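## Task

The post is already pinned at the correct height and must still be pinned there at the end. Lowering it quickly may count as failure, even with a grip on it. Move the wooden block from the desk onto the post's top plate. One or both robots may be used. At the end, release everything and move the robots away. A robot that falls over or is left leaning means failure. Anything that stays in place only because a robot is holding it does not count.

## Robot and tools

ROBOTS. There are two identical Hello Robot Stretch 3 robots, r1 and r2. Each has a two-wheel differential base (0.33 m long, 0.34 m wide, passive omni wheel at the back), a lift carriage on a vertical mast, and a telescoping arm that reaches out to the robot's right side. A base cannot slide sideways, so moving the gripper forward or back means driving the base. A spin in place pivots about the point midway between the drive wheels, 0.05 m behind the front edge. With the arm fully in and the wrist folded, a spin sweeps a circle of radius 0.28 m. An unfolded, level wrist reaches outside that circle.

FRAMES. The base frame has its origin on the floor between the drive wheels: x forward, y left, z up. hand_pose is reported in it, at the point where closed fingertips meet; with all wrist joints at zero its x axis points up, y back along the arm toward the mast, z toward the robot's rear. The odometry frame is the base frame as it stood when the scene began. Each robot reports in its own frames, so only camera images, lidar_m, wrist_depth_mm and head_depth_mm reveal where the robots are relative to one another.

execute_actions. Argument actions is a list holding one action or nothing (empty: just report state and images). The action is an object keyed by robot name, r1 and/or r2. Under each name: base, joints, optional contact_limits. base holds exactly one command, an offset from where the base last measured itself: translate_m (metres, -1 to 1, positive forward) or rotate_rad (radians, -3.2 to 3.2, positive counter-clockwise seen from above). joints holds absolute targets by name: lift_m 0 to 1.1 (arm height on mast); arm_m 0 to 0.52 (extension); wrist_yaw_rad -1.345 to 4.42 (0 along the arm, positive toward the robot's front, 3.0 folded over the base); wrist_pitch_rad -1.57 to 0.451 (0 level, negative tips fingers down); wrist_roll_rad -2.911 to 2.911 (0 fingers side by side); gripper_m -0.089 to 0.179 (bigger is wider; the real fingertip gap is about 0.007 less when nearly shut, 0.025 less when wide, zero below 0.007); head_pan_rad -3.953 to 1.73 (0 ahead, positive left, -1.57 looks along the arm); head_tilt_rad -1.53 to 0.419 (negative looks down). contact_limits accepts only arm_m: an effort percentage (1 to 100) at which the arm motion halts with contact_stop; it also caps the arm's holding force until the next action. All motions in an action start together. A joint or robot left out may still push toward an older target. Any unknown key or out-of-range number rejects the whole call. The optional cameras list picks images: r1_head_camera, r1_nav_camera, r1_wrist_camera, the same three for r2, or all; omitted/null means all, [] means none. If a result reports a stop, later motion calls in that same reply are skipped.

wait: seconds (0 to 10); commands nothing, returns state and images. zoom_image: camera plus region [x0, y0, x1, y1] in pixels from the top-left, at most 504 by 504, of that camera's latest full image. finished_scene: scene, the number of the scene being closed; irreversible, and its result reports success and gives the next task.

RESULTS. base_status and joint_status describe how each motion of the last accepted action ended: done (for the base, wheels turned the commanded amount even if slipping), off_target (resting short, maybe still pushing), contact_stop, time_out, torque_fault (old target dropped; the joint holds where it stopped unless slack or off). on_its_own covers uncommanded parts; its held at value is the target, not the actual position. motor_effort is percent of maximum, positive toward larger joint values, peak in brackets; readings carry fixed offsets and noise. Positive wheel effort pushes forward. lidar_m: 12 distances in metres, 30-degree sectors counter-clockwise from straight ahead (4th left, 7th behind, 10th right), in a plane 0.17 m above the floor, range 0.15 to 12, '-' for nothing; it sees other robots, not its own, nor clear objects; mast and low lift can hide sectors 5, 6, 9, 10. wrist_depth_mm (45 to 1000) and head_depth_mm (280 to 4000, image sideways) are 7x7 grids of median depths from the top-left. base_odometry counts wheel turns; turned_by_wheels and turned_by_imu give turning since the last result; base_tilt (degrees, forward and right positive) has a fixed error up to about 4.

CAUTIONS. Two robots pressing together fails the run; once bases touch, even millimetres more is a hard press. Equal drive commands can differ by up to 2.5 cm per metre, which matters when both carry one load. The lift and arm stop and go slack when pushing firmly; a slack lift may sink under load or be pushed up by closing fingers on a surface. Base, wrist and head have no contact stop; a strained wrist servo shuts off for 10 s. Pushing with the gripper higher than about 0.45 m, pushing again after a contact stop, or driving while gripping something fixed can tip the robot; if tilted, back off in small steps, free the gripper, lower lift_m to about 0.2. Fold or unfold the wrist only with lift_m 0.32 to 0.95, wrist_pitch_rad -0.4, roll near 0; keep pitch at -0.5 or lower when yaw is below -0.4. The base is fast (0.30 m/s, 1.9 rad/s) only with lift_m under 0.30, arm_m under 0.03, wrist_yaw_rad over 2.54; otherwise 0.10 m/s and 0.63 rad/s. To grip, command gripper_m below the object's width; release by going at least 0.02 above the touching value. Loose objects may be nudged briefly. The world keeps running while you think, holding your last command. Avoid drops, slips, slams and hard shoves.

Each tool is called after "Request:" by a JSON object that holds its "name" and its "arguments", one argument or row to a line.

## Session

Request:
{"name": "execute_actions", "arguments": {
  "actions": []
}}

Scene clock: 0.00 s.
r1.base_odometry: x=+0.000 y=+0.000 heading=+0.000 (m, m, rad; r1's odometry frame)
r1.turned_by_wheels: +0.000 (rad since the last result)
r1.turned_by_imu: +0.000 (rad since the last result)
r1.base_tilt: forward=+0.6 right=+0.2 (deg)
r1.lidar_m: 3.01 2.72 3.56 1.61 0.93 0.80 0.80 0.92 1.23 1.23 1.42 2.43
r1.head_depth_mm: 1825 2641 - - - 3600 2343 / 1808 2637 - - - 3602 2372 / 1822 2631 - - - 3627 2388 / 1793 2609 - - - 3650 2377 / 1719 2609 - - - 3654 2373 / 1703 2606 - - - 3685 2386 / 1780 2583 - - - 3692 2394
r1.base_status: not commanded
r1.joint_positions: lift_m=+0.513 arm_m=+0.002 wrist_yaw_rad=+2.841 wrist_pitch_rad=-0.555 wrist_roll_rad=-0.006 gripper_m=+0.037 head_pan_rad=-0.008 head_tilt_rad=-0.010
r1.joint_status: not commanded
r1.motor_effort: left_wheel=+0 right_wheel=+0 lift_m=+21 arm_m=+0 wrist_yaw_rad=+1 wrist_pitch_rad=+6 wrist_roll_rad=+0 gripper_m=+0 head_pan_rad=+0 head_tilt_rad=+1 (%)
r1.hand_pose: x=+0.0395 y=+0.0492 z=+0.4960 quat_wxyz=(+0.293, +0.699, +0.091, +0.646) (m; r1's base frame)
r1.wrist_depth_mm: - - - - - - - / - - - - - - - / - - - - - - - / 883 977 936 918 904 887 861 / 815 - 819 794 801 791 761 / 699 686 - 672 671 685 654 / 633 634 - 608 615 594 580
r2.base_odometry: x=+0.000 y=+0.000 heading=+0.000 (m, m, rad; r2's odometry frame)
r2.turned_by_wheels: +0.000 (rad since the last result)
r2.turned_by_imu: +0.000 (rad since the last result)
r2.base_tilt: forward=+0.0 right=+0.8 (deg)
r2.lidar_m: 1.97 1.59 1.57 1.71 2.63 2.73 2.72 3.23 3.17 1.16 2.65 4.04
r2.head_depth_mm: 1756 2543 3839 - - 3405 2258 / 1755 2558 3163 3164 3216 3119 2238 / 1757 2570 2712 2725 2764 2737 2227 / 1763 2311 2392 2373 2377 2355 2241 / 1768 2085 2096 2076 2096 2081 2022 / 1779 1868 1866 1881 1859 1868 1876 / 1665 1685 1693 1679 1696 1690 1697
r2.base_status: not commanded
r2.joint_positions: lift_m=+0.372 arm_m=+0.003 wrist_yaw_rad=+3.009 wrist_pitch_rad=-0.429 wrist_roll_rad=-0.019 gripper_m=+0.037 head_pan_rad=+0.011 head_tilt_rad=-0.012
r2.joint_status: not commanded
r2.motor_effort: left_wheel=+0 right_wheel=+0 lift_m=+22 arm_m=+0 wrist_yaw_rad=-1 wrist_pitch_rad=+5 wrist_roll_rad=+0 gripper_m=+0 head_pan_rad=+0 head_tilt_rad=+2 (%)
r2.hand_pose: x=+0.0081 y=+0.0731 z=+0.3823 quat_wxyz=(+0.195, +0.693, +0.107, +0.686) (m; r2's base frame)
r2.wrist_depth_mm: - - - - - - - / - - - - - - - / - - - - - - - / 851 855 850 866 862 885 883 / 680 691 - 705 725 705 707 / 577 586 - 589 588 607 588 / 498 514 - 535 499 517 517
pictures: r1_head_camera (sideways: a quarter turn clockwise sets it upright), r1_nav_camera (sideways: a quarter turn counterclockwise sets it upright), r1_wrist_camera, r2_head_camera (sideways: a quarter turn clockwise sets it upright), r2_nav_camera (sideways: a quarter turn counterclockwise sets it upright), r2_wrist_camera
Images, in order (width x height): r1_head_camera 896x504, r1_nav_camera 672x504, r1_wrist_camera 644x364, r2_head_camera 896x504, r2_nav_camera 672x504, r2_wrist_camera 644x364.

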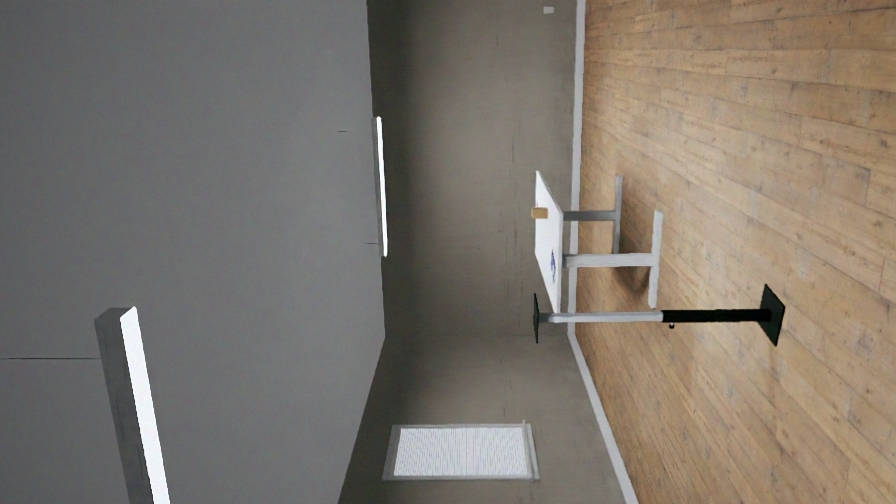

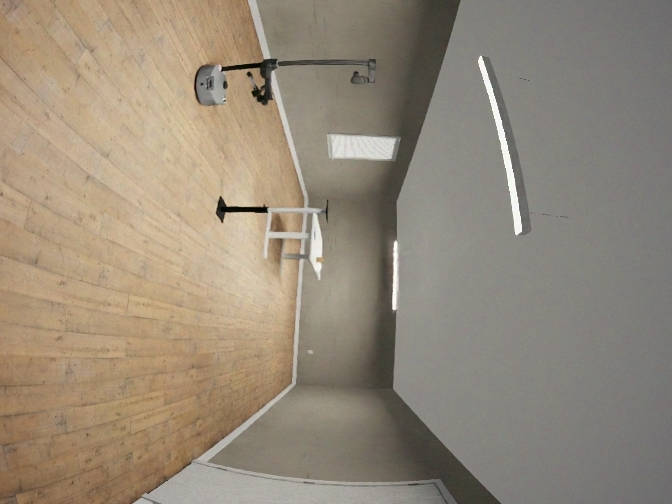

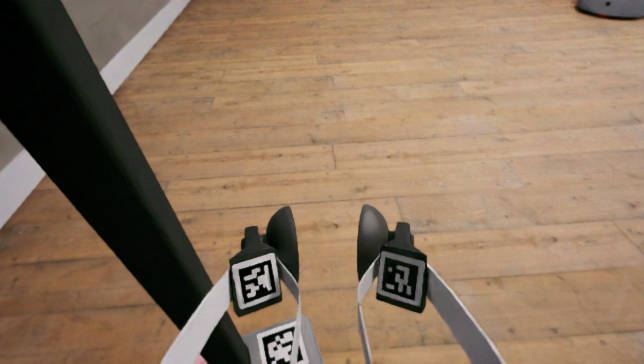

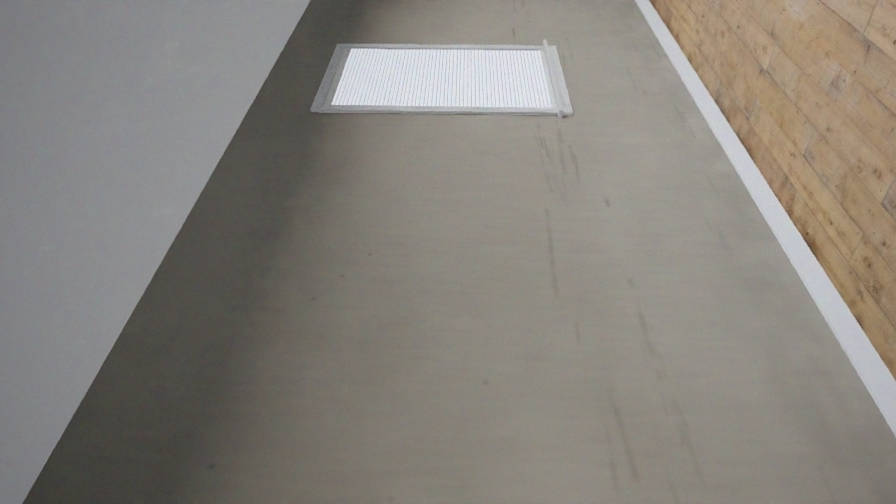

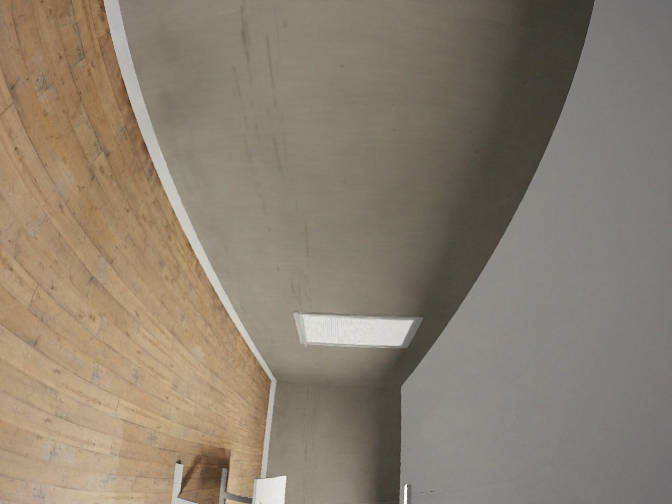

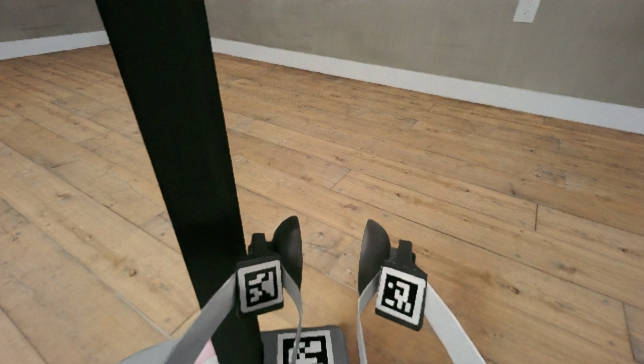

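Request:
{"name": "execute_actions", "arguments": {
  "actions": [
    {"r2": {"joints": {"head_pan_rad": -1.15, "head_tilt_rad": -0.3, "lift_m": 0.28}}}
  ],
  "cameras": ["r2_head_camera", "r2_nav_camera"]
}}

Scene clock: 9.37 s.
r1.base_odometry: x=+0.000 y=+0.000 heading=+0.000 (m, m, rad; r1's odometry frame)
r1.turned_by_wheels: +0.000 (rad since the last result)
r1.turned_by_imu: +0.000 (rad since the last result)
r1.base_tilt: forward=+0.6 right=+0.2 (deg)
r1.lidar_m: 3.01 2.73 3.55 1.61 0.93 0.80 0.80 0.93 1.23 1.23 1.42 2.42
r1.head_depth_mm: 1823 2632 - - - 3599 2339 / 1806 2650 - - - 3636 2358 / 1800 2615 - - - 3680 2368 / 1785 2664 - - - 3730 2359 / 1713 2612 - - - 3658 2392 / 1707 2599 - - - 3703 2401 / 1783 2600 - - - 3720 2425
r1.base_status: not commanded
r1.joint_positions: lift_m=+0.513 arm_m=+0.002 wrist_yaw_rad=+2.841 wrist_pitch_rad=-0.555 wrist_roll_rad=-0.006 gripper_m=+0.037 head_pan_rad=-0.008 head_tilt_rad=-0.010
r1.joint_status: not commanded
r1.motor_effort: left_wheel=+0(0) right_wheel=+0(0) lift_m=+21(21) arm_m=+0(0) wrist_yaw_rad=+0(0) wrist_pitch_rad=+6(5) wrist_roll_rad=+0(0) gripper_m=+0(1) head_pan_rad=+0(1) head_tilt_rad=+0(1) (%)
r1.hand_pose: x=+0.0395 y=+0.0492 z=+0.4960 quat_wxyz=(+0.293, +0.699, +0.091, +0.646) (m; r1's base frame)
r1.wrist_depth_mm: - - - - - - - / - - - - - - - / - - - - - - - / 893 974 912 913 917 904 871 / 827 - 817 801 801 748 778 / 712 682 - 677 681 662 679 / 613 621 - 595 599 595 587
r2.base_odometry: x=+0.000 y=+0.000 heading=+0.000 (m, m, rad; r2's odometry frame)
r2.turned_by_wheels: +0.000 (rad since the last result)
r2.turned_by_imu: -0.001 (rad since the last result)
r2.base_tilt: forward=+0.1 right=+0.7 (deg)
r2.lidar_m: 1.96 1.59 1.57 1.72 2.64 2.73 2.73 3.22 3.15 1.15 2.65 4.04
r2.head_depth_mm: 3394 - - - 2680 1992 1539 / 3372 - - - 2793 1926 1435 / 3384 - - - 2795 1984 1535 / 3417 - - - 2801 1974 1537 / 3403 - - - 2809 1975 1528 / 3359 - - 3046 2634 1964 1530 / 3221 - - 3627 2799 1972 1524
r2.base_status: not commanded
r2.joint_positions: lift_m=+0.280 arm_m=+0.003 wrist_yaw_rad=+3.009 wrist_pitch_rad=-0.430 wrist_roll_rad=-0.019 gripper_m=+0.037 head_pan_rad=-1.143 head_tilt_rad=-0.296
r2.joint_status: all done
r2.motor_effort: left_wheel=+0(0) right_wheel=+0(0) lift_m=+18(21) arm_m=+0(0) wrist_yaw_rad=+0(0) wrist_pitch_rad=+5(5) wrist_roll_rad=+0(0) gripper_m=+0(0) head_pan_rad=-2(29) head_tilt_rad=-3(29) (%)
r2.hand_pose: x=+0.0081 y=+0.0730 z=+0.2903 quat_wxyz=(+0.195, +0.693, +0.107, +0.686) (m; r2's base frame)
r2.wrist_depth_mm: - - - - - - - / - - - - - - - / 899 933 904 943 930 948 - / 682 702 711 717 716 736 735 / 557 567 - 571 586 584 595 / 477 492 - - 494 487 490 / 418 - - - 405 419 422
pictures: r2_head_camera (sideways: a quarter turn clockwise sets it upright), r2_nav_camera (sideways: a quarter turn counterclockwise sets it upright)
Images, in order (width x height): r2_head_camera 896x504, r2_nav_camera 672x504.

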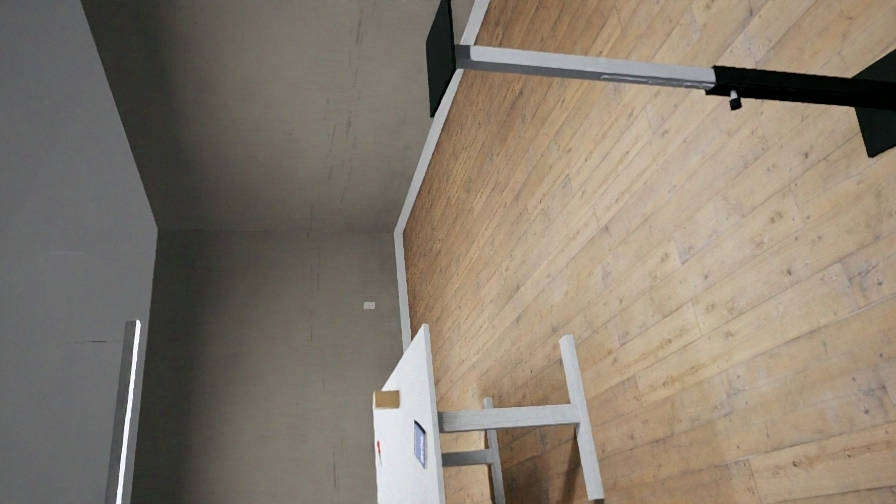

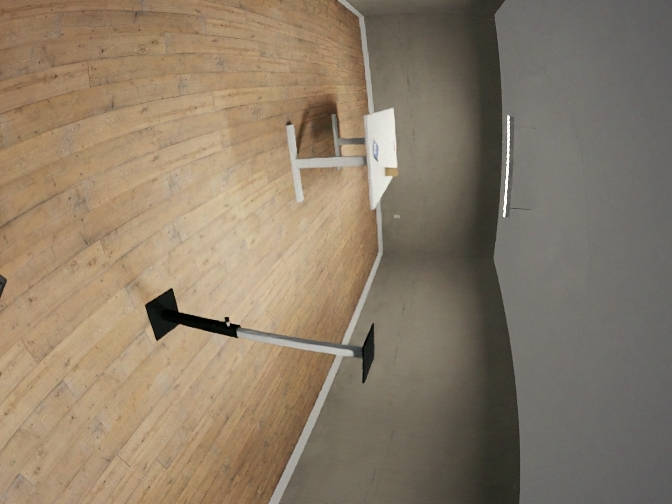

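Request:
{"name": "execute_actions", "arguments": {
  "actions": [
    {"r2": {"base": {"rotate_rad": -1.0}, "joints": {"head_pan_rad": 0.0, "head_tilt_rad": -0.45}}}
  ],
  "cameras": []
}}

Request:
{"name": "execute_actions", "arguments": {
  "actions": [
    {"r2": {"base": {"translate_m": 1.0}}}
  ],
  "cameras": []
}}

Request:
{"name": "execute_actions", "arguments": {
  "actions": [
    {"r2": {"base": {"translate_m": 0.55}}}
  ],
  "cameras": ["r2_head_camera", "r2_nav_camera"]
}}

Scene clock: 131.37 s.
r1.base_odometry: x=+0.000 y=+0.000 heading=+0.000 (m, m, rad; r1's odometry frame)
r1.turned_by_wheels: +0.000 (rad since the last result)
r1.turned_by_imu: +0.000 (rad since the last result)
r1.base_tilt: forward=+0.7 right=+0.3 (deg)
r1.lidar_m: 3.01 2.74 3.54 1.61 0.93 0.80 0.80 0.93 1.23 1.23 1.42 2.43
r1.head_depth_mm: 1802 2651 - - - 3610 2338 / 1806 2649 - - - 3583 2381 / 1809 2600 - - - 3670 2370 / 1793 2623 - - - 3618 2370 / 1720 2594 - - - 3659 2398 / 1715 2591 - - - 3635 2391 / 1793 2600 - - - 3673 2390
r1.base_status: not commanded
r1.joint_positions: lift_m=+0.513 arm_m=+0.002 wrist_yaw_rad=+2.841 wrist_pitch_rad=-0.555 wrist_roll_rad=-0.006 gripper_m=+0.037 head_pan_rad=-0.008 head_tilt_rad=-0.010
r1.joint_status: not commanded
r1.motor_effort: left_wheel=+0(1) right_wheel=+0(0) lift_m=+21(21) arm_m=+0(0) wrist_yaw_rad=+1(0) wrist_pitch_rad=+6(6) wrist_roll_rad=+0(0) gripper_m=+0(0) head_pan_rad=+0(0) head_tilt_rad=+1(1) (%)
r1.hand_pose: x=+0.0395 y=+0.0492 z=+0.4960 quat_wxyz=(+0.293, +0.699, +0.091, +0.646) (m; r1's base frame)
r1.wrist_depth_mm: - - - - - - - / - - - - - - - / - - - - - - - / 880 957 945 946 899 886 923 / 810 - 808 773 813 775 759 / 708 694 - 672 669 673 666 / 623 627 - 606 614 590 584
r2.base_odometry: x=+0.000 y=+0.000 heading=-1.000 (m, m, rad; r2's odometry frame)
r2.turned_by_wheels: -1.000 (rad since the last result)
r2.turned_by_imu: -1.010 (rad since the last result)
r2.base_tilt: forward=+0.1 right=+0.8 (deg)
r2.lidar_m: 2.65 3.59 1.90 1.58 1.57 1.75 2.74 2.73 2.72 3.18 3.17 1.16
r2.head_depth_mm: - - - 3182 2171 1571 1342 / - - - 3117 2157 1667 1346 / - - - 3166 2167 1663 1353 / - - - 3143 2177 1662 1348 / - - 3011 2802 2176 1663 1348 / - - 3427 3159 2189 1663 1348 / - - - 3126 2185 1676 1343
r2.base_status: done
r2.joint_positions: lift_m=+0.280 arm_m=+0.003 wrist_yaw_rad=+3.009 wrist_pitch_rad=-0.430 wrist_roll_rad=-0.019 gripper_m=+0.037 head_pan_rad=-0.007 head_tilt_rad=-0.445
r2.joint_status: all done
r2.motor_effort: left_wheel=+2(9) right_wheel=-2(5) lift_m=+17(17) arm_m=-1(1) wrist_yaw_rad=-2(1) wrist_pitch_rad=+6(5) wrist_roll_rad=+0(0) gripper_m=+0(1) head_pan_rad=+2(29) head_tilt_rad=-4(18) (%)
r2.hand_pose: x=+0.0081 y=+0.0730 z=+0.2903 quat_wxyz=(+0.195, +0.693, +0.107, +0.686) (m; r2's base frame)
r2.wrist_depth_mm: - - - - - - - / - - - - - - - / 898 926 946 935 949 969 - / 691 707 700 713 728 736 741 / 555 565 - 572 580 585 594 / 476 492 - - 490 485 490 / 427 - - - 408 421 426
pictures: none
No camera images: the call's "cameras" was empty. Leave "cameras" out to get every camera's image.

Scene clock: 136.47 s.
r1.base_odometry: x=+0.000 y=+0.000 heading=+0.000 (m, m, rad; r1's odometry frame)
r1.turned_by_wheels: +0.000 (rad since the last result)
r1.turned_by_imu: +0.000 (rad since the last result)
r1.base_tilt: forward=+0.6 right=+0.2 (deg)
r1.lidar_m: 3.02 3.32 3.54 1.61 0.93 0.80 0.80 0.93 1.23 1.23 1.42 2.42
r1.head_depth_mm: 1821 2656 - - - 3598 2343 / 1816 2645 - - - 3567 2356 / 1795 2627 - - - 3670 2374 / 1800 2608 - - - 3618 2378 / 1725 2603 - - - 3697 2383 / 1708 2599 - - - 3012 2430 / 1776 2598 - - - 3413 2380
r1.base_status: not commanded
r1.joint_positions: lift_m=+0.513 arm_m=+0.002 wrist_yaw_rad=+2.841 wrist_pitch_rad=-0.555 wrist_roll_rad=-0.006 gripper_m=+0.037 head_pan_rad=-0.008 head_tilt_rad=-0.010
r1.joint_status: not commanded
r1.motor_effort: left_wheel=+0(0) right_wheel=+0(0) lift_m=+21(21) arm_m=+0(0) wrist_yaw_rad=+0(0) wrist_pitch_rad=+5(6) wrist_roll_rad=+0(0) gripper_m=-1(0) head_pan_rad=+0(0) head_tilt_rad=+0(2) (%)
r1.hand_pose: x=+0.0395 y=+0.0492 z=+0.4960 quat_wxyz=(+0.293, +0.699, +0.091, +0.646) (m; r1's base frame)
r1.wrist_depth_mm: - - - - - - - / - - - - - - - / - - - - - - - / 903 948 925 926 897 915 888 / 797 - 830 797 790 761 752 / 708 692 - 677 676 676 668 / 612 613 - 603 598 599 591
r2.base_odometry: x=+0.541 y=-0.841 heading=-1.000 (m, m, rad; r2's odometry frame)
r2.turned_by_wheels: +0.000 (rad since the last result)
r2.turned_by_imu: +0.002 (rad since the last result)
r2.base_tilt: forward=+0.0 right=+0.7 (deg)
r2.lidar_m: 1.67 2.91 2.29 1.90 1.89 2.12 3.44 3.67 3.28 0.47 2.88 3.21
r2.head_depth_mm: - - - 3144 2189 1670 1346 / - - - 3132 2178 1667 1343 / - - - 3137 2160 1665 1347 / - - - 2966 2182 1659 1347 / - - - 2782 2168 1666 1344 / - - 2635 1746 2005 1671 1346 / - - 2619 2623 2160 1653 1348
r2.base_status: done
r2.joint_positions: lift_m=+0.280 arm_m=+0.003 wrist_yaw_rad=+3.009 wrist_pitch_rad=-0.430 wrist_roll_rad=-0.019 gripper_m=+0.037 head_pan_rad=-0.007 head_tilt_rad=-0.446
r2.joint_status: not commanded
r2.motor_effort: left_wheel=+2(11) right_wheel=-1(4) lift_m=+18(18) arm_m=+0(0) wrist_yaw_rad=+0(1) wrist_pitch_rad=+5(5) wrist_roll_rad=+0(0) gripper_m=+0(0) head_pan_rad=+2(3) head_tilt_rad=-3(4) (%)
r2.hand_pose: x=+0.0081 y=+0.0730 z=+0.2902 quat_wxyz=(+0.195, +0.693, +0.107, +0.686) (m; r2's base frame)
r2.wrist_depth_mm: - - - - - - - / - - - - - - - / 897 923 927 943 948 960 - / 682 689 698 714 717 724 738 / 560 565 - 579 587 587 591 / 473 496 - - 490 491 498 / 420 - - - 408 421 423
pictures: none
No camera images: the call's "cameras" was empty. Leave "cameras" out to get every camera's image.

Scene clock: 139.93 s.
r1.base_odometry: x=+0.000 y=+0.000 heading=+0.000 (m, m, rad; r1's odometry frame)
r1.turned_by_wheels: +0.000 (rad since the last result)
r1.turned_by_imu: +0.000 (rad since the last result)
r1.base_tilt: forward=+0.6 right=+0.2 (deg)
r1.lidar_m: 3.03 4.10 3.54 1.61 0.93 0.80 0.80 0.93 1.23 1.22 1.42 2.42
r1.head_depth_mm: 1809 2665 - - - 3595 2357 / 1804 2644 - - - 3626 2364 / 1810 2654 - - - 3595 2364 / 1801 2621 - - - 3609 2387 / 1701 2615 - - - 3326 2370 / 1696 2606 - - - 3693 2391 / 1780 2576 - - - 3729 2384
r1.base_status: not commanded
r1.joint_positions: lift_m=+0.513 arm_m=+0.002 wrist_yaw_rad=+2.841 wrist_pitch_rad=-0.555 wrist_roll_rad=-0.006 gripper_m=+0.037 head_pan_rad=-0.008 head_tilt_rad=-0.010
r1.joint_status: not commanded
r1.motor_effort: left_wheel=+1(0) right_wheel=+0(0) lift_m=+21(21) arm_m=+0(0) wrist_yaw_rad=+0(1) wrist_pitch_rad=+6(6) wrist_roll_rad=+0(0) gripper_m=+0(0) head_pan_rad=+0(0) head_tilt_rad=+2(1) (%)
r1.hand_pose: x=+0.0395 y=+0.0492 z=+0.4960 quat_wxyz=(+0.293, +0.699, +0.091, +0.646) (m; r1's base frame)
r1.wrist_depth_mm: - - - - - - - / - - - - - - - / - - - - - - - / 893 977 932 923 896 922 887 / 819 - 815 788 786 773 772 / 703 673 - 683 686 673 666 / 619 619 - 602 606 596 595
r2.base_odometry: x=+0.838 y=-1.304 heading=-1.000 (m, m, rad; r2's odometry frame)
r2.turned_by_wheels: +0.000 (rad since the last result)
r2.turned_by_imu: +0.001 (rad since the last result)
r2.base_tilt: forward=+0.0 right=+0.7 (deg)
r2.lidar_m: 4.56 1.14 2.49 2.08 2.07 2.31 3.76 0.66 0.65 2.70 2.70 3.01
r2.head_depth_mm: 3833 - - 3171 2173 1664 1348 / - - - 3147 2175 1651 1352 / - - - 3140 2179 1656 1356 / - - - 3125 2099 1671 1345 / 3840 - - 1431 2082 1653 1349 / 3758 - - 1428 1267 1431 1348 / 3611 - - 1421 1277 1661 1353
r2.base_status: done
r2.joint_positions: lift_m=+0.280 arm_m=+0.003 wrist_yaw_rad=+3.009 wrist_pitch_rad=-0.430 wrist_roll_rad=-0.019 gripper_m=+0.037 head_pan_rad=-0.007 head_tilt_rad=-0.446
r2.joint_status: not commanded
r2.motor_effort: left_wheel=+2(9) right_wheel=-2(3) lift_m=+18(17) arm_m=+0(0) wrist_yaw_rad=+0(0) wrist_pitch_rad=+6(6) wrist_roll_rad=+0(0) gripper_m=+0(0) head_pan_rad=+3(2) head_tilt_rad=-3(3) (%)
r2.hand_pose: x=+0.0081 y=+0.0730 z=+0.2902 quat_wxyz=(+0.195, +0.693, +0.107, +0.686) (m; r2's base frame)
r2.wrist_depth_mm: - - - - - - - / - - - - - - - / 886 883 932 927 933 953 - / 690 700 699 700 723 723 725 / 559 567 - 576 593 587 586 / 471 495 - - 491 496 493 / 420 - - - 405 422 423
pictures: r2_head_camera (sideways: a quarter turn clockwise sets it upright), r2_nav_camera (sideways: a quarter turn counterclockwise sets it upright)
Images, in order (width x height): r2_head_camera 896x504, r2_nav_camera 672x504.

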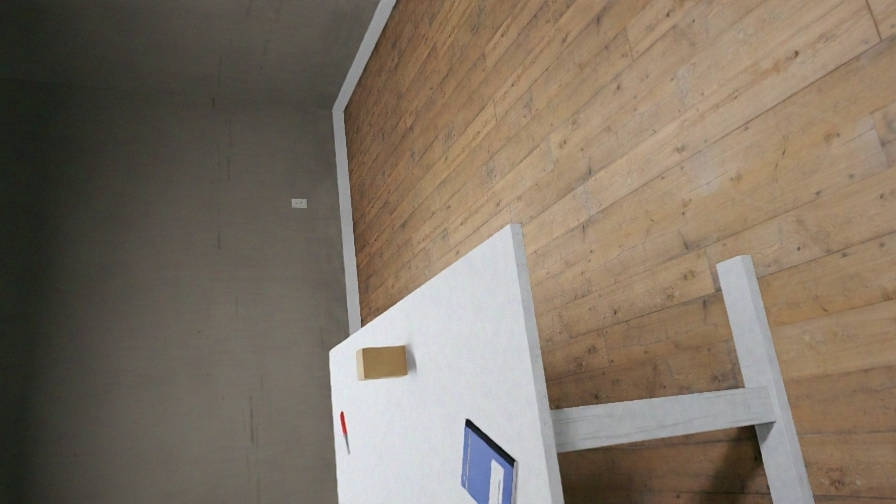

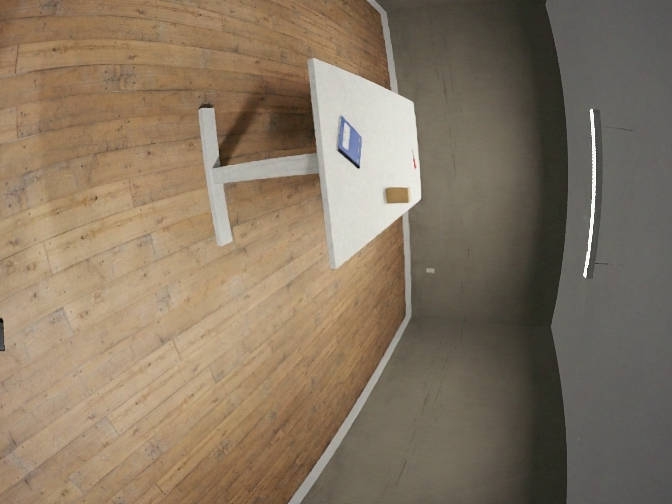

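Request:
{"name": "execute_actions", "arguments": {
  "actions": [
    {"r2": {"base": {"rotate_rad": -0.614}}}
  ],
  "cameras": []
}}

Request:
{"name": "execute_actions", "arguments": {
  "actions": [
    {"r2": {"base": {"translate_m": 1.0}}}
  ],
  "cameras": []
}}

Request:
{"name": "execute_actions", "arguments": {
  "actions": [
    {"r2": {"base": {"rotate_rad": -2.203}, "joints": {"head_pan_rad": -2.2, "head_tilt_rad": -0.5}}}
  ],
  "cameras": ["r2_head_camera"]
}}

Request:
{"name": "execute_actions", "arguments": {
  "actions": [
    {"r2": {"base": {"translate_m": -0.85}, "joints": {"head_pan_rad": -1.75, "head_tilt_rad": -0.7}}}
  ],
  "cameras": ["r2_head_camera"]
}}

Scene clock: 193.17 s.
r1.base_odometry: x=+0.000 y=+0.000 heading=+0.000 (m, m, rad; r1's odometry frame)
r1.turned_by_wheels: +0.000 (rad since the last result)
r1.turned_by_imu: +0.000 (rad since the last result)
r1.base_tilt: forward=+0.6 right=+0.2 (deg)
r1.lidar_m: 3.03 4.10 3.55 1.61 0.93 0.80 0.80 0.93 1.23 1.23 1.42 2.42
r1.head_depth_mm: 1802 2643 - - - 3610 2370 / 1811 2627 - - - 3619 2357 / 1801 2648 - - - 3633 2373 / 1805 2624 - - - 3712 2382 / 1714 2615 - - - 3370 2385 / 1729 2585 - - - 3697 2412 / 1783 2596 - - - 3731 2403
r1.base_status: not commanded
r1.joint_positions: lift_m=+0.513 arm_m=+0.002 wrist_yaw_rad=+2.841 wrist_pitch_rad=-0.555 wrist_roll_rad=-0.006 gripper_m=+0.037 head_pan_rad=-0.008 head_tilt_rad=-0.010
r1.joint_status: not commanded
r1.motor_effort: left_wheel=+0(1) right_wheel=+0(0) lift_m=+21(21) arm_m=+0(0) wrist_yaw_rad=+0(0) wrist_pitch_rad=+6(6) wrist_roll_rad=+0(0) gripper_m=+0(0) head_pan_rad=+0(0) head_tilt_rad=+1(1) (%)
r1.hand_pose: x=+0.0395 y=+0.0492 z=+0.4960 quat_wxyz=(+0.293, +0.699, +0.091, +0.646) (m; r1's base frame)
r1.wrist_depth_mm: - - - - - - - / - - - - - - - / - - - - - - - / 882 978 915 920 909 875 886 / 804 - 828 789 777 771 779 / 720 688 - 681 677 668 660 / 623 623 - 603 590 601 590
r2.base_odometry: x=+0.838 y=-1.304 heading=-1.614 (m, m, rad; r2's odometry frame)
r2.turned_by_wheels: -0.614 (rad since the last result)
r2.turned_by_imu: -0.620 (rad since the last result)
r2.base_tilt: forward=+0.0 right=+0.8 (deg)
r2.lidar_m: 2.90 4.33 1.14 2.66 2.10 2.07 2.23 3.34 3.75 0.65 2.73 2.69
r2.head_depth_mm: 2304 2455 2605 2742 2176 1662 1355 / 2441 2598 2765 2904 2187 1661 1355 / 2636 2796 2987 3067 2178 1674 1344 / 2821 2998 3236 3165 2172 1666 1335 / 3001 3287 3530 3125 2178 1662 1346 / 3316 3543 - 3163 2173 1662 1349 / 3538 - - 3137 2169 1659 1348
r2.base_status: done
r2.joint_positions: lift_m=+0.280 arm_m=+0.003 wrist_yaw_rad=+3.009 wrist_pitch_rad=-0.430 wrist_roll_rad=-0.019 gripper_m=+0.037 head_pan_rad=-0.007 head_tilt_rad=-0.446
r2.joint_status: not commanded
r2.motor_effort: left_wheel=+3(8) right_wheel=-1(5) lift_m=+18(18) arm_m=-1(0) wrist_yaw_rad=-1(1) wrist_pitch_rad=+5(6) wrist_roll_rad=+0(0) gripper_m=+0(0) head_pan_rad=+2(2) head_tilt_rad=-3(3) (%)
r2.hand_pose: x=+0.0081 y=+0.0730 z=+0.2902 quat_wxyz=(+0.195, +0.693, +0.107, +0.686) (m; r2's base frame)
r2.wrist_depth_mm: - - - - - - - / - - - - - - - / 894 908 946 942 955 962 904 / 692 705 703 713 710 732 729 / 566 568 - 580 597 582 584 / 472 497 - - 489 484 495 / 415 - - - 414 423 422
pictures: none
No camera images: the call's "cameras" was empty. Leave "cameras" out to get every camera's image.

Scene clock: 198.27 s.
r1.base_odometry: x=+0.000 y=+0.000 heading=+0.000 (m, m, rad; r1's odometry frame)
r1.turned_by_wheels: +0.000 (rad since the last result)
r1.turned_by_imu: +0.000 (rad since the last result)
r1.base_tilt: forward=+0.7 right=+0.3 (deg)
r1.lidar_m: 3.01 4.11 3.53 1.61 0.93 0.80 0.80 0.93 1.23 1.23 1.42 2.43
r1.head_depth_mm: 1798 2621 - - - 3609 2350 / 1813 2624 - - - 3650 2388 / 1810 2651 - - - 3619 2364 / 1805 2595 - - - 3657 2379 / 1725 2613 - - - 3708 2370 / 1715 2603 - - - 3736 2397 / 1768 2561 - - - 3723 2400
r1.base_status: not commanded
r1.joint_positions: lift_m=+0.513 arm_m=+0.002 wrist_yaw_rad=+2.841 wrist_pitch_rad=-0.555 wrist_roll_rad=-0.006 gripper_m=+0.037 head_pan_rad=-0.008 head_tilt_rad=-0.010
r1.joint_status: not commanded
r1.motor_effort: left_wheel=+0(1) right_wheel=+0(1) lift_m=+21(22) arm_m=+0(0) wrist_yaw_rad=+0(0) wrist_pitch_rad=+6(6) wrist_roll_rad=+0(0) gripper_m=+0(1) head_pan_rad=+0(0) head_tilt_rad=+0(1) (%)
r1.hand_pose: x=+0.0395 y=+0.0492 z=+0.4960 quat_wxyz=(+0.293, +0.699, +0.091, +0.646) (m; r1's base frame)
r1.wrist_depth_mm: - - - - - - - / - - - - - - - / - - - - - - - / 879 956 907 933 913 873 888 / 816 - 828 784 807 776 762 / 703 689 - 684 689 660 666 / 625 611 - 595 595 607 601
r2.base_odometry: x=+0.795 y=-2.303 heading=-1.613 (m, m, rad; r2's odometry frame)
r2.turned_by_wheels: +0.000 (rad since the last result)
r2.turned_by_imu: +0.002 (rad since the last result)
r2.base_tilt: forward=+0.0 right=+0.7 (deg)
r2.lidar_m: 2.04 3.06 3.96 1.94 0.93 2.87 3.11 1.26 3.99 2.40 1.91 1.89
r2.head_depth_mm: 1626 1712 1828 1937 2041 1656 1349 / 1729 1839 1965 2092 2139 1660 1345 / 1844 1956 2113 2268 2170 1660 1346 / 1963 2135 2293 2466 2184 1664 1347 / 2118 2310 2484 2660 2170 1660 1344 / 2309 2515 2766 2921 2164 1649 1345 / 2545 2783 3087 3095 2168 1663 1346
r2.base_status: done
r2.joint_positions: lift_m=+0.280 arm_m=+0.003 wrist_yaw_rad=+3.009 wrist_pitch_rad=-0.430 wrist_roll_rad=-0.019 gripper_m=+0.037 head_pan_rad=-0.007 head_tilt_rad=-0.446
r2.joint_status: not commanded
r2.motor_effort: left_wheel=+2(9) right_wheel=-2(4) lift_m=+18(18) arm_m=+0(1) wrist_yaw_rad=-1(1) wrist_pitch_rad=+6(5) wrist_roll_rad=+0(0) gripper_m=-1(0) head_pan_rad=+2(2) head_tilt_rad=-3(3) (%)
r2.hand_pose: x=+0.0081 y=+0.0730 z=+0.2902 quat_wxyz=(+0.195, +0.693, +0.107, +0.686) (m; r2's base frame)
r2.wrist_depth_mm: - - - - - - - / - - - - - - - / 894 896 851 958 931 945 - / 687 693 702 705 721 731 735 / 557 561 - 578 595 581 603 / 473 485 - - 492 491 496 / 420 - - - 406 421 424
pictures: none
No camera images: the call's "cameras" was empty. Leave "cameras" out to get every camera's image.

Scene clock: 200.93 s.
r1.base_odometry: x=+0.000 y=+0.000 heading=+0.000 (m, m, rad; r1's odometry frame)
r1.turned_by_wheels: +0.000 (rad since the last result)
r1.turned_by_imu: +0.000 (rad since the last result)
r1.base_tilt: forward=+0.6 right=+0.2 (deg)
r1.lidar_m: 3.02 4.11 3.54 1.61 0.93 0.80 0.80 0.92 1.23 1.23 1.42 2.42
r1.head_depth_mm: 1813 2644 - - - 3599 2335 / 1814 2633 - - - 3649 2372 / 1795 2627 - - - 3631 2373 / 1808 2633 - - - 3685 2373 / 1716 2632 - - - 3588 2412 / 1701 2600 - - - 3713 2396 / 1776 2564 - - - 3709 2387
r1.base_status: not commanded
r1.joint_positions: lift_m=+0.513 arm_m=+0.002 wrist_yaw_rad=+2.841 wrist_pitch_rad=-0.555 wrist_roll_rad=-0.006 gripper_m=+0.037 head_pan_rad=-0.008 head_tilt_rad=-0.010
r1.joint_status: not commanded
r1.motor_effort: left_wheel=+0(0) right_wheel=+0(0) lift_m=+21(21) arm_m=+0(0) wrist_yaw_rad=+1(0) wrist_pitch_rad=+6(6) wrist_roll_rad=+0(0) gripper_m=+0(0) head_pan_rad=+0(0) head_tilt_rad=+2(1) (%)
r1.hand_pose: x=+0.0395 y=+0.0492 z=+0.4960 quat_wxyz=(+0.293, +0.699, +0.091, +0.646) (m; r1's base frame)
r1.wrist_depth_mm: - - - - - - - / - - - - - - - / - - - - - - - / 881 952 928 909 920 938 858 / 814 - 823 791 792 774 776 / 711 697 - 690 671 668 660 / 623 619 - 618 603 581 598
r2.base_odometry: x=+0.795 y=-2.303 heading=+2.467 (m, m, rad; r2's odometry frame)
r2.turned_by_wheels: -2.203 (rad since the last result)
r2.turned_by_imu: -2.221 (rad since the last result)
r2.base_tilt: forward=+0.1 right=+0.7 (deg)
r2.lidar_m: 4.78 2.62 1.95 1.89 1.97 2.73 3.95 1.94 0.93 2.87 2.99 1.26
r2.head_depth_mm: 3555 - - 1284 921 1592 1311 / 3253 3552 - 1288 918 1500 1308 / 3019 3308 3627 1286 915 1549 1275 / 2880 3080 3335 1291 1047 1307 1310 / 2686 2896 3114 1291 1955 1587 1305 / 2530 2742 2933 2847 2037 1589 1302 / 2380 2560 2758 2854 2035 1592 1298
r2.base_status: done
r2.joint_positions: lift_m=+0.280 arm_m=+0.003 wrist_yaw_rad=+3.009 wrist_pitch_rad=-0.430 wrist_roll_rad=-0.019 gripper_m=+0.037 head_pan_rad=-2.193 head_tilt_rad=-0.495
r2.joint_status: all done
r2.motor_effort: left_wheel=+3(11) right_wheel=-1(6) lift_m=+18(18) arm_m=+0(0) wrist_yaw_rad=-1(1) wrist_pitch_rad=+5(6) wrist_roll_rad=+0(0) gripper_m=+0(0) head_pan_rad=-3(30) head_tilt_rad=-4(15) (%)
r2.hand_pose: x=+0.0081 y=+0.0730 z=+0.2902 quat_wxyz=(+0.195, +0.693, +0.107, +0.686) (m; r2's base frame)
r2.wrist_depth_mm: - - - - - - - / - - - - - - - / 878 928 915 953 932 956 - / 685 700 692 720 722 730 732 / 560 571 - 577 587 582 591 / 471 494 - - 486 490 492 / 421 - - - 403 424 423
pictures: r2_head_camera (sideways: a quarter turn clockwise sets it upright)
Images, in order (width x height): r2_head_camera 896x504.

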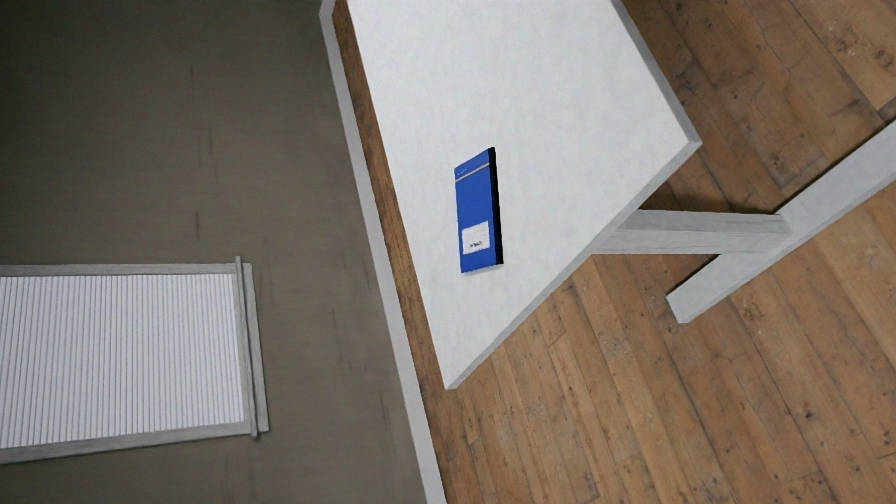

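Scene clock: 205.53 s.
r1.base_odometry: x=+0.000 y=+0.000 heading=+0.000 (m, m, rad; r1's odometry frame)
r1.turned_by_wheels: +0.000 (rad since the last result)
r1.turned_by_imu: +0.000 (rad since the last result)
r1.base_tilt: forward=+0.5 right=+0.3 (deg)
r1.lidar_m: 3.01 4.13 3.55 1.61 0.92 0.80 0.80 0.93 1.23 1.23 1.42 2.42
r1.head_depth_mm: 1798 2639 - - - 3604 2346 / 1812 2672 - - - 3601 2375 / 1801 2639 - - - 3636 2355 / 1789 2653 - - - 3710 2370 / 1707 2610 - - - 3683 2397 / 1713 2597 - - - 3658 2385 / 1797 2597 - - - 3652 2393
r1.base_status: not commanded
r1.joint_positions: lift_m=+0.513 arm_m=+0.002 wrist_yaw_rad=+2.841 wrist_pitch_rad=-0.555 wrist_roll_rad=-0.006 gripper_m=+0.037 head_pan_rad=-0.008 head_tilt_rad=-0.010
r1.joint_status: not commanded
r1.motor_effort: left_wheel=+0(1) right_wheel=+0(0) lift_m=+21(21) arm_m=+0(0) wrist_yaw_rad=+1(1) wrist_pitch_rad=+5(6) wrist_roll_rad=+0(0) gripper_m=+0(0) head_pan_rad=+0(1) head_tilt_rad=+1(1) (%)
r1.hand_pose: x=+0.0395 y=+0.0492 z=+0.4960 quat_wxyz=(+0.293, +0.699, +0.091, +0.646) (m; r1's base frame)
r1.wrist_depth_mm: - - - - - - - / - - - - - - - / - - - - - - - / 903 948 951 915 939 915 889 / 808 - 823 793 800 779 778 / 697 680 - 681 670 673 667 / 624 614 - 611 605 591 597
r2.base_odometry: x=+1.459 y=-2.834 heading=+2.467 (m, m, rad; r2's odometry frame)
r2.turned_by_wheels: +0.000 (rad since the last result)
r2.turned_by_imu: -0.004 (rad since the last result)
r2.base_tilt: forward=+0.0 right=+0.8 (deg)
r2.lidar_m: 2.08 2.67 1.97 1.90 1.99 2.75 3.12 1.19 2.95 2.86 0.78 4.08
r2.head_depth_mm: 2496 2812 1241 919 732 1307 1177 / 2484 2764 1242 922 709 1304 1175 / 2460 2747 2770 921 733 1275 1170 / 2409 2697 2784 924 733 1276 1170 / 2362 2647 2813 921 733 657 1177 / 2353 2600 2791 923 734 658 1170 / 2313 2576 2733 913 735 640 1151
r2.base_status: done
r2.joint_positions: lift_m=+0.280 arm_m=+0.003 wrist_yaw_rad=+3.009 wrist_pitch_rad=-0.430 wrist_roll_rad=-0.019 gripper_m=+0.037 head_pan_rad=-1.757 head_tilt_rad=-0.691
r2.joint_status: all done
r2.motor_effort: left_wheel=+3(6) right_wheel=-2(6) lift_m=+18(18) arm_m=+0(1) wrist_yaw_rad=+0(0) wrist_pitch_rad=+6(6) wrist_roll_rad=+0(0) gripper_m=+0(0) head_pan_rad=+2(21) head_tilt_rad=-5(24) (%)
r2.hand_pose: x=+0.0081 y=+0.0730 z=+0.2902 quat_wxyz=(+0.195, +0.693, +0.107, +0.686) (m; r2's base frame)
r2.wrist_depth_mm: - - - - - - - / - - - - - - - / 900 895 921 945 932 967 - / 682 704 708 712 716 720 738 / 563 571 - 582 596 582 592 / 476 489 - - 492 491 495 / 422 - - - 410 425 423
pictures: r2_head_camera (sideways: a quarter turn clockwise sets it upright)
Images, in order (width x height): r2_head_camera 896x504.

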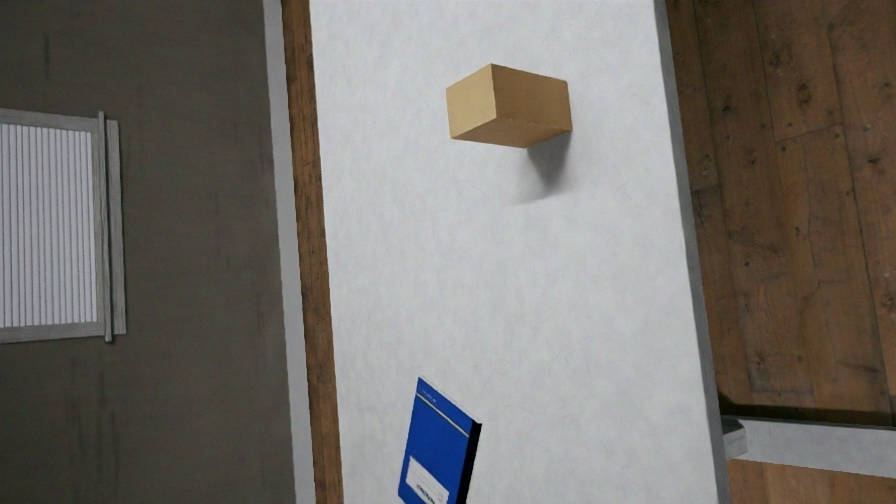

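Request:
{"name": "execute_actions", "arguments": {
  "actions": [],
  "cameras": ["r2_head_camera", "r2_nav_camera", "r2_wrist_camera"]
}}

Scene clock: 227.23 s.
r1.base_odometry: x=+0.000 y=+0.000 heading=+0.000 (m, m, rad; r1's odometry frame)
r1.turned_by_wheels: +0.000 (rad since the last result)
r1.turned_by_imu: +0.000 (rad since the last result)
r1.base_tilt: forward=+0.6 right=+0.2 (deg)
r1.lidar_m: 3.00 4.10 3.55 1.61 0.93 0.80 0.80 0.92 1.23 1.23 1.42 2.43
r1.head_depth_mm: 1805 2637 - - - 3602 2350 / 1802 2636 - - - 3627 2353 / 1788 2653 - - - 3622 2372 / 1792 2612 - - - 3703 2377 / 1713 2618 - - - 3692 2368 / 1711 2601 - - - 3709 2366 / 1780 2598 - - - 3741 2399
r1.base_status: not commanded
r1.joint_positions: lift_m=+0.513 arm_m=+0.002 wrist_yaw_rad=+2.841 wrist_pitch_rad=-0.555 wrist_roll_rad=-0.006 gripper_m=+0.037 head_pan_rad=-0.008 head_tilt_rad=-0.010
r1.joint_status: not commanded
r1.motor_effort: left_wheel=+0(1) right_wheel=+0(0) lift_m=+21(21) arm_m=+0(0) wrist_yaw_rad=+1(1) wrist_pitch_rad=+6(6) wrist_roll_rad=+0(0) gripper_m=+0(0) head_pan_rad=+1(1) head_tilt_rad=+1(1) (%)
r1.hand_pose: x=+0.0395 y=+0.0492 z=+0.4960 quat_wxyz=(+0.293, +0.699, +0.091, +0.646) (m; r1's base frame)
r1.wrist_depth_mm: - - - - - - - / - - - - - - - / - - - - - - - / 883 933 957 921 908 896 876 / 804 - 795 802 798 776 762 / 710 688 - 676 679 670 665 / 633 626 - 604 595 591 594
r2.base_odometry: x=+1.459 y=-2.834 heading=+2.467 (m, m, rad; r2's odometry frame)
r2.turned_by_wheels: +0.000 (rad since the last result)
r2.turned_by_imu: -0.001 (rad since the last result)
r2.base_tilt: forward=+0.1 right=+0.8 (deg)
r2.lidar_m: 2.07 2.67 1.97 1.90 1.99 2.75 3.12 1.19 2.96 2.86 0.78 4.09
r2.head_depth_mm: 2500 2808 1241 920 733 1304 1165 / 2454 2772 1243 921 712 1304 1173 / 2451 2723 2768 921 732 1278 1169 / 2399 2705 2783 924 732 1277 1175 / 2360 2636 2805 923 731 655 1174 / 2335 2587 2794 924 734 659 1169 / 2294 2562 2741 913 734 640 1150
r2.base_status: done
r2.joint_positions: lift_m=+0.280 arm_m=+0.003 wrist_yaw_rad=+3.009 wrist_pitch_rad=-0.430 wrist_roll_rad=-0.019 gripper_m=+0.037 head_pan_rad=-1.757 head_tilt_rad=-0.691
r2.joint_status: all done
r2.motor_effort: left_wheel=+3(6) right_wheel=-2(6) lift_m=+18(18) arm_m=+0(1) wrist_yaw_rad=-1(0) wrist_pitch_rad=+6(6) wrist_roll_rad=+0(0) gripper_m=+0(0) head_pan_rad=+2(21) head_tilt_rad=-6(24) (%)
r2.hand_pose: x=+0.0081 y=+0.0730 z=+0.2902 quat_wxyz=(+0.195, +0.693, +0.107, +0.686) (m; r2's base frame)
r2.wrist_depth_mm: - - - - - - - / - - - - - - - / 889 891 922 913 936 975 - / 691 687 697 705 718 725 733 / 574 564 - 581 590 583 590 / 474 492 - - 484 491 490 / 421 - - - 409 425 422
pictures: r2_head_camera (sideways: a quarter turn clockwise sets it upright), r2_nav_camera (sideways: a quarter turn counterclockwise sets it upright), r2_wrist_camera
Images, in order (width x height): r2_head_camera 896x504, r2_nav_camera 672x504, r2_wrist_camera 644x364.

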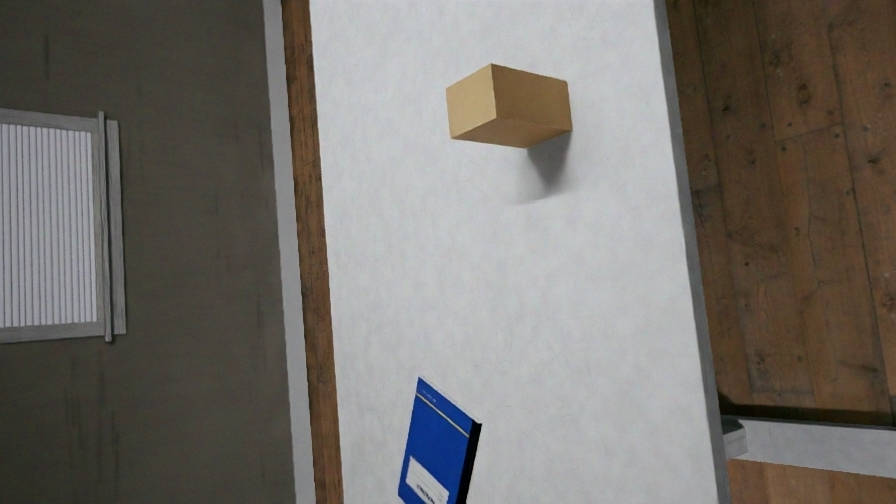

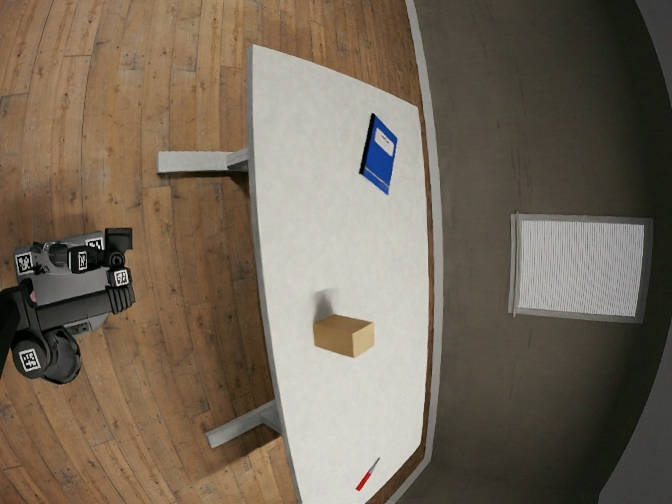

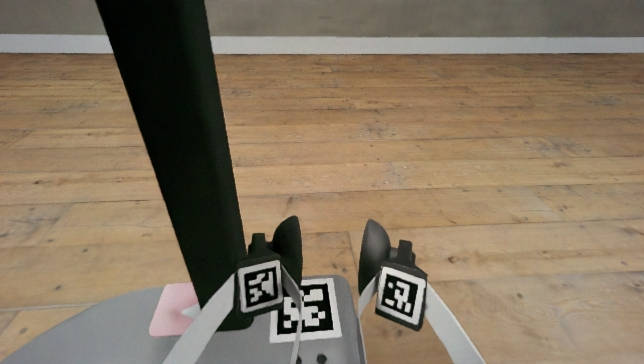

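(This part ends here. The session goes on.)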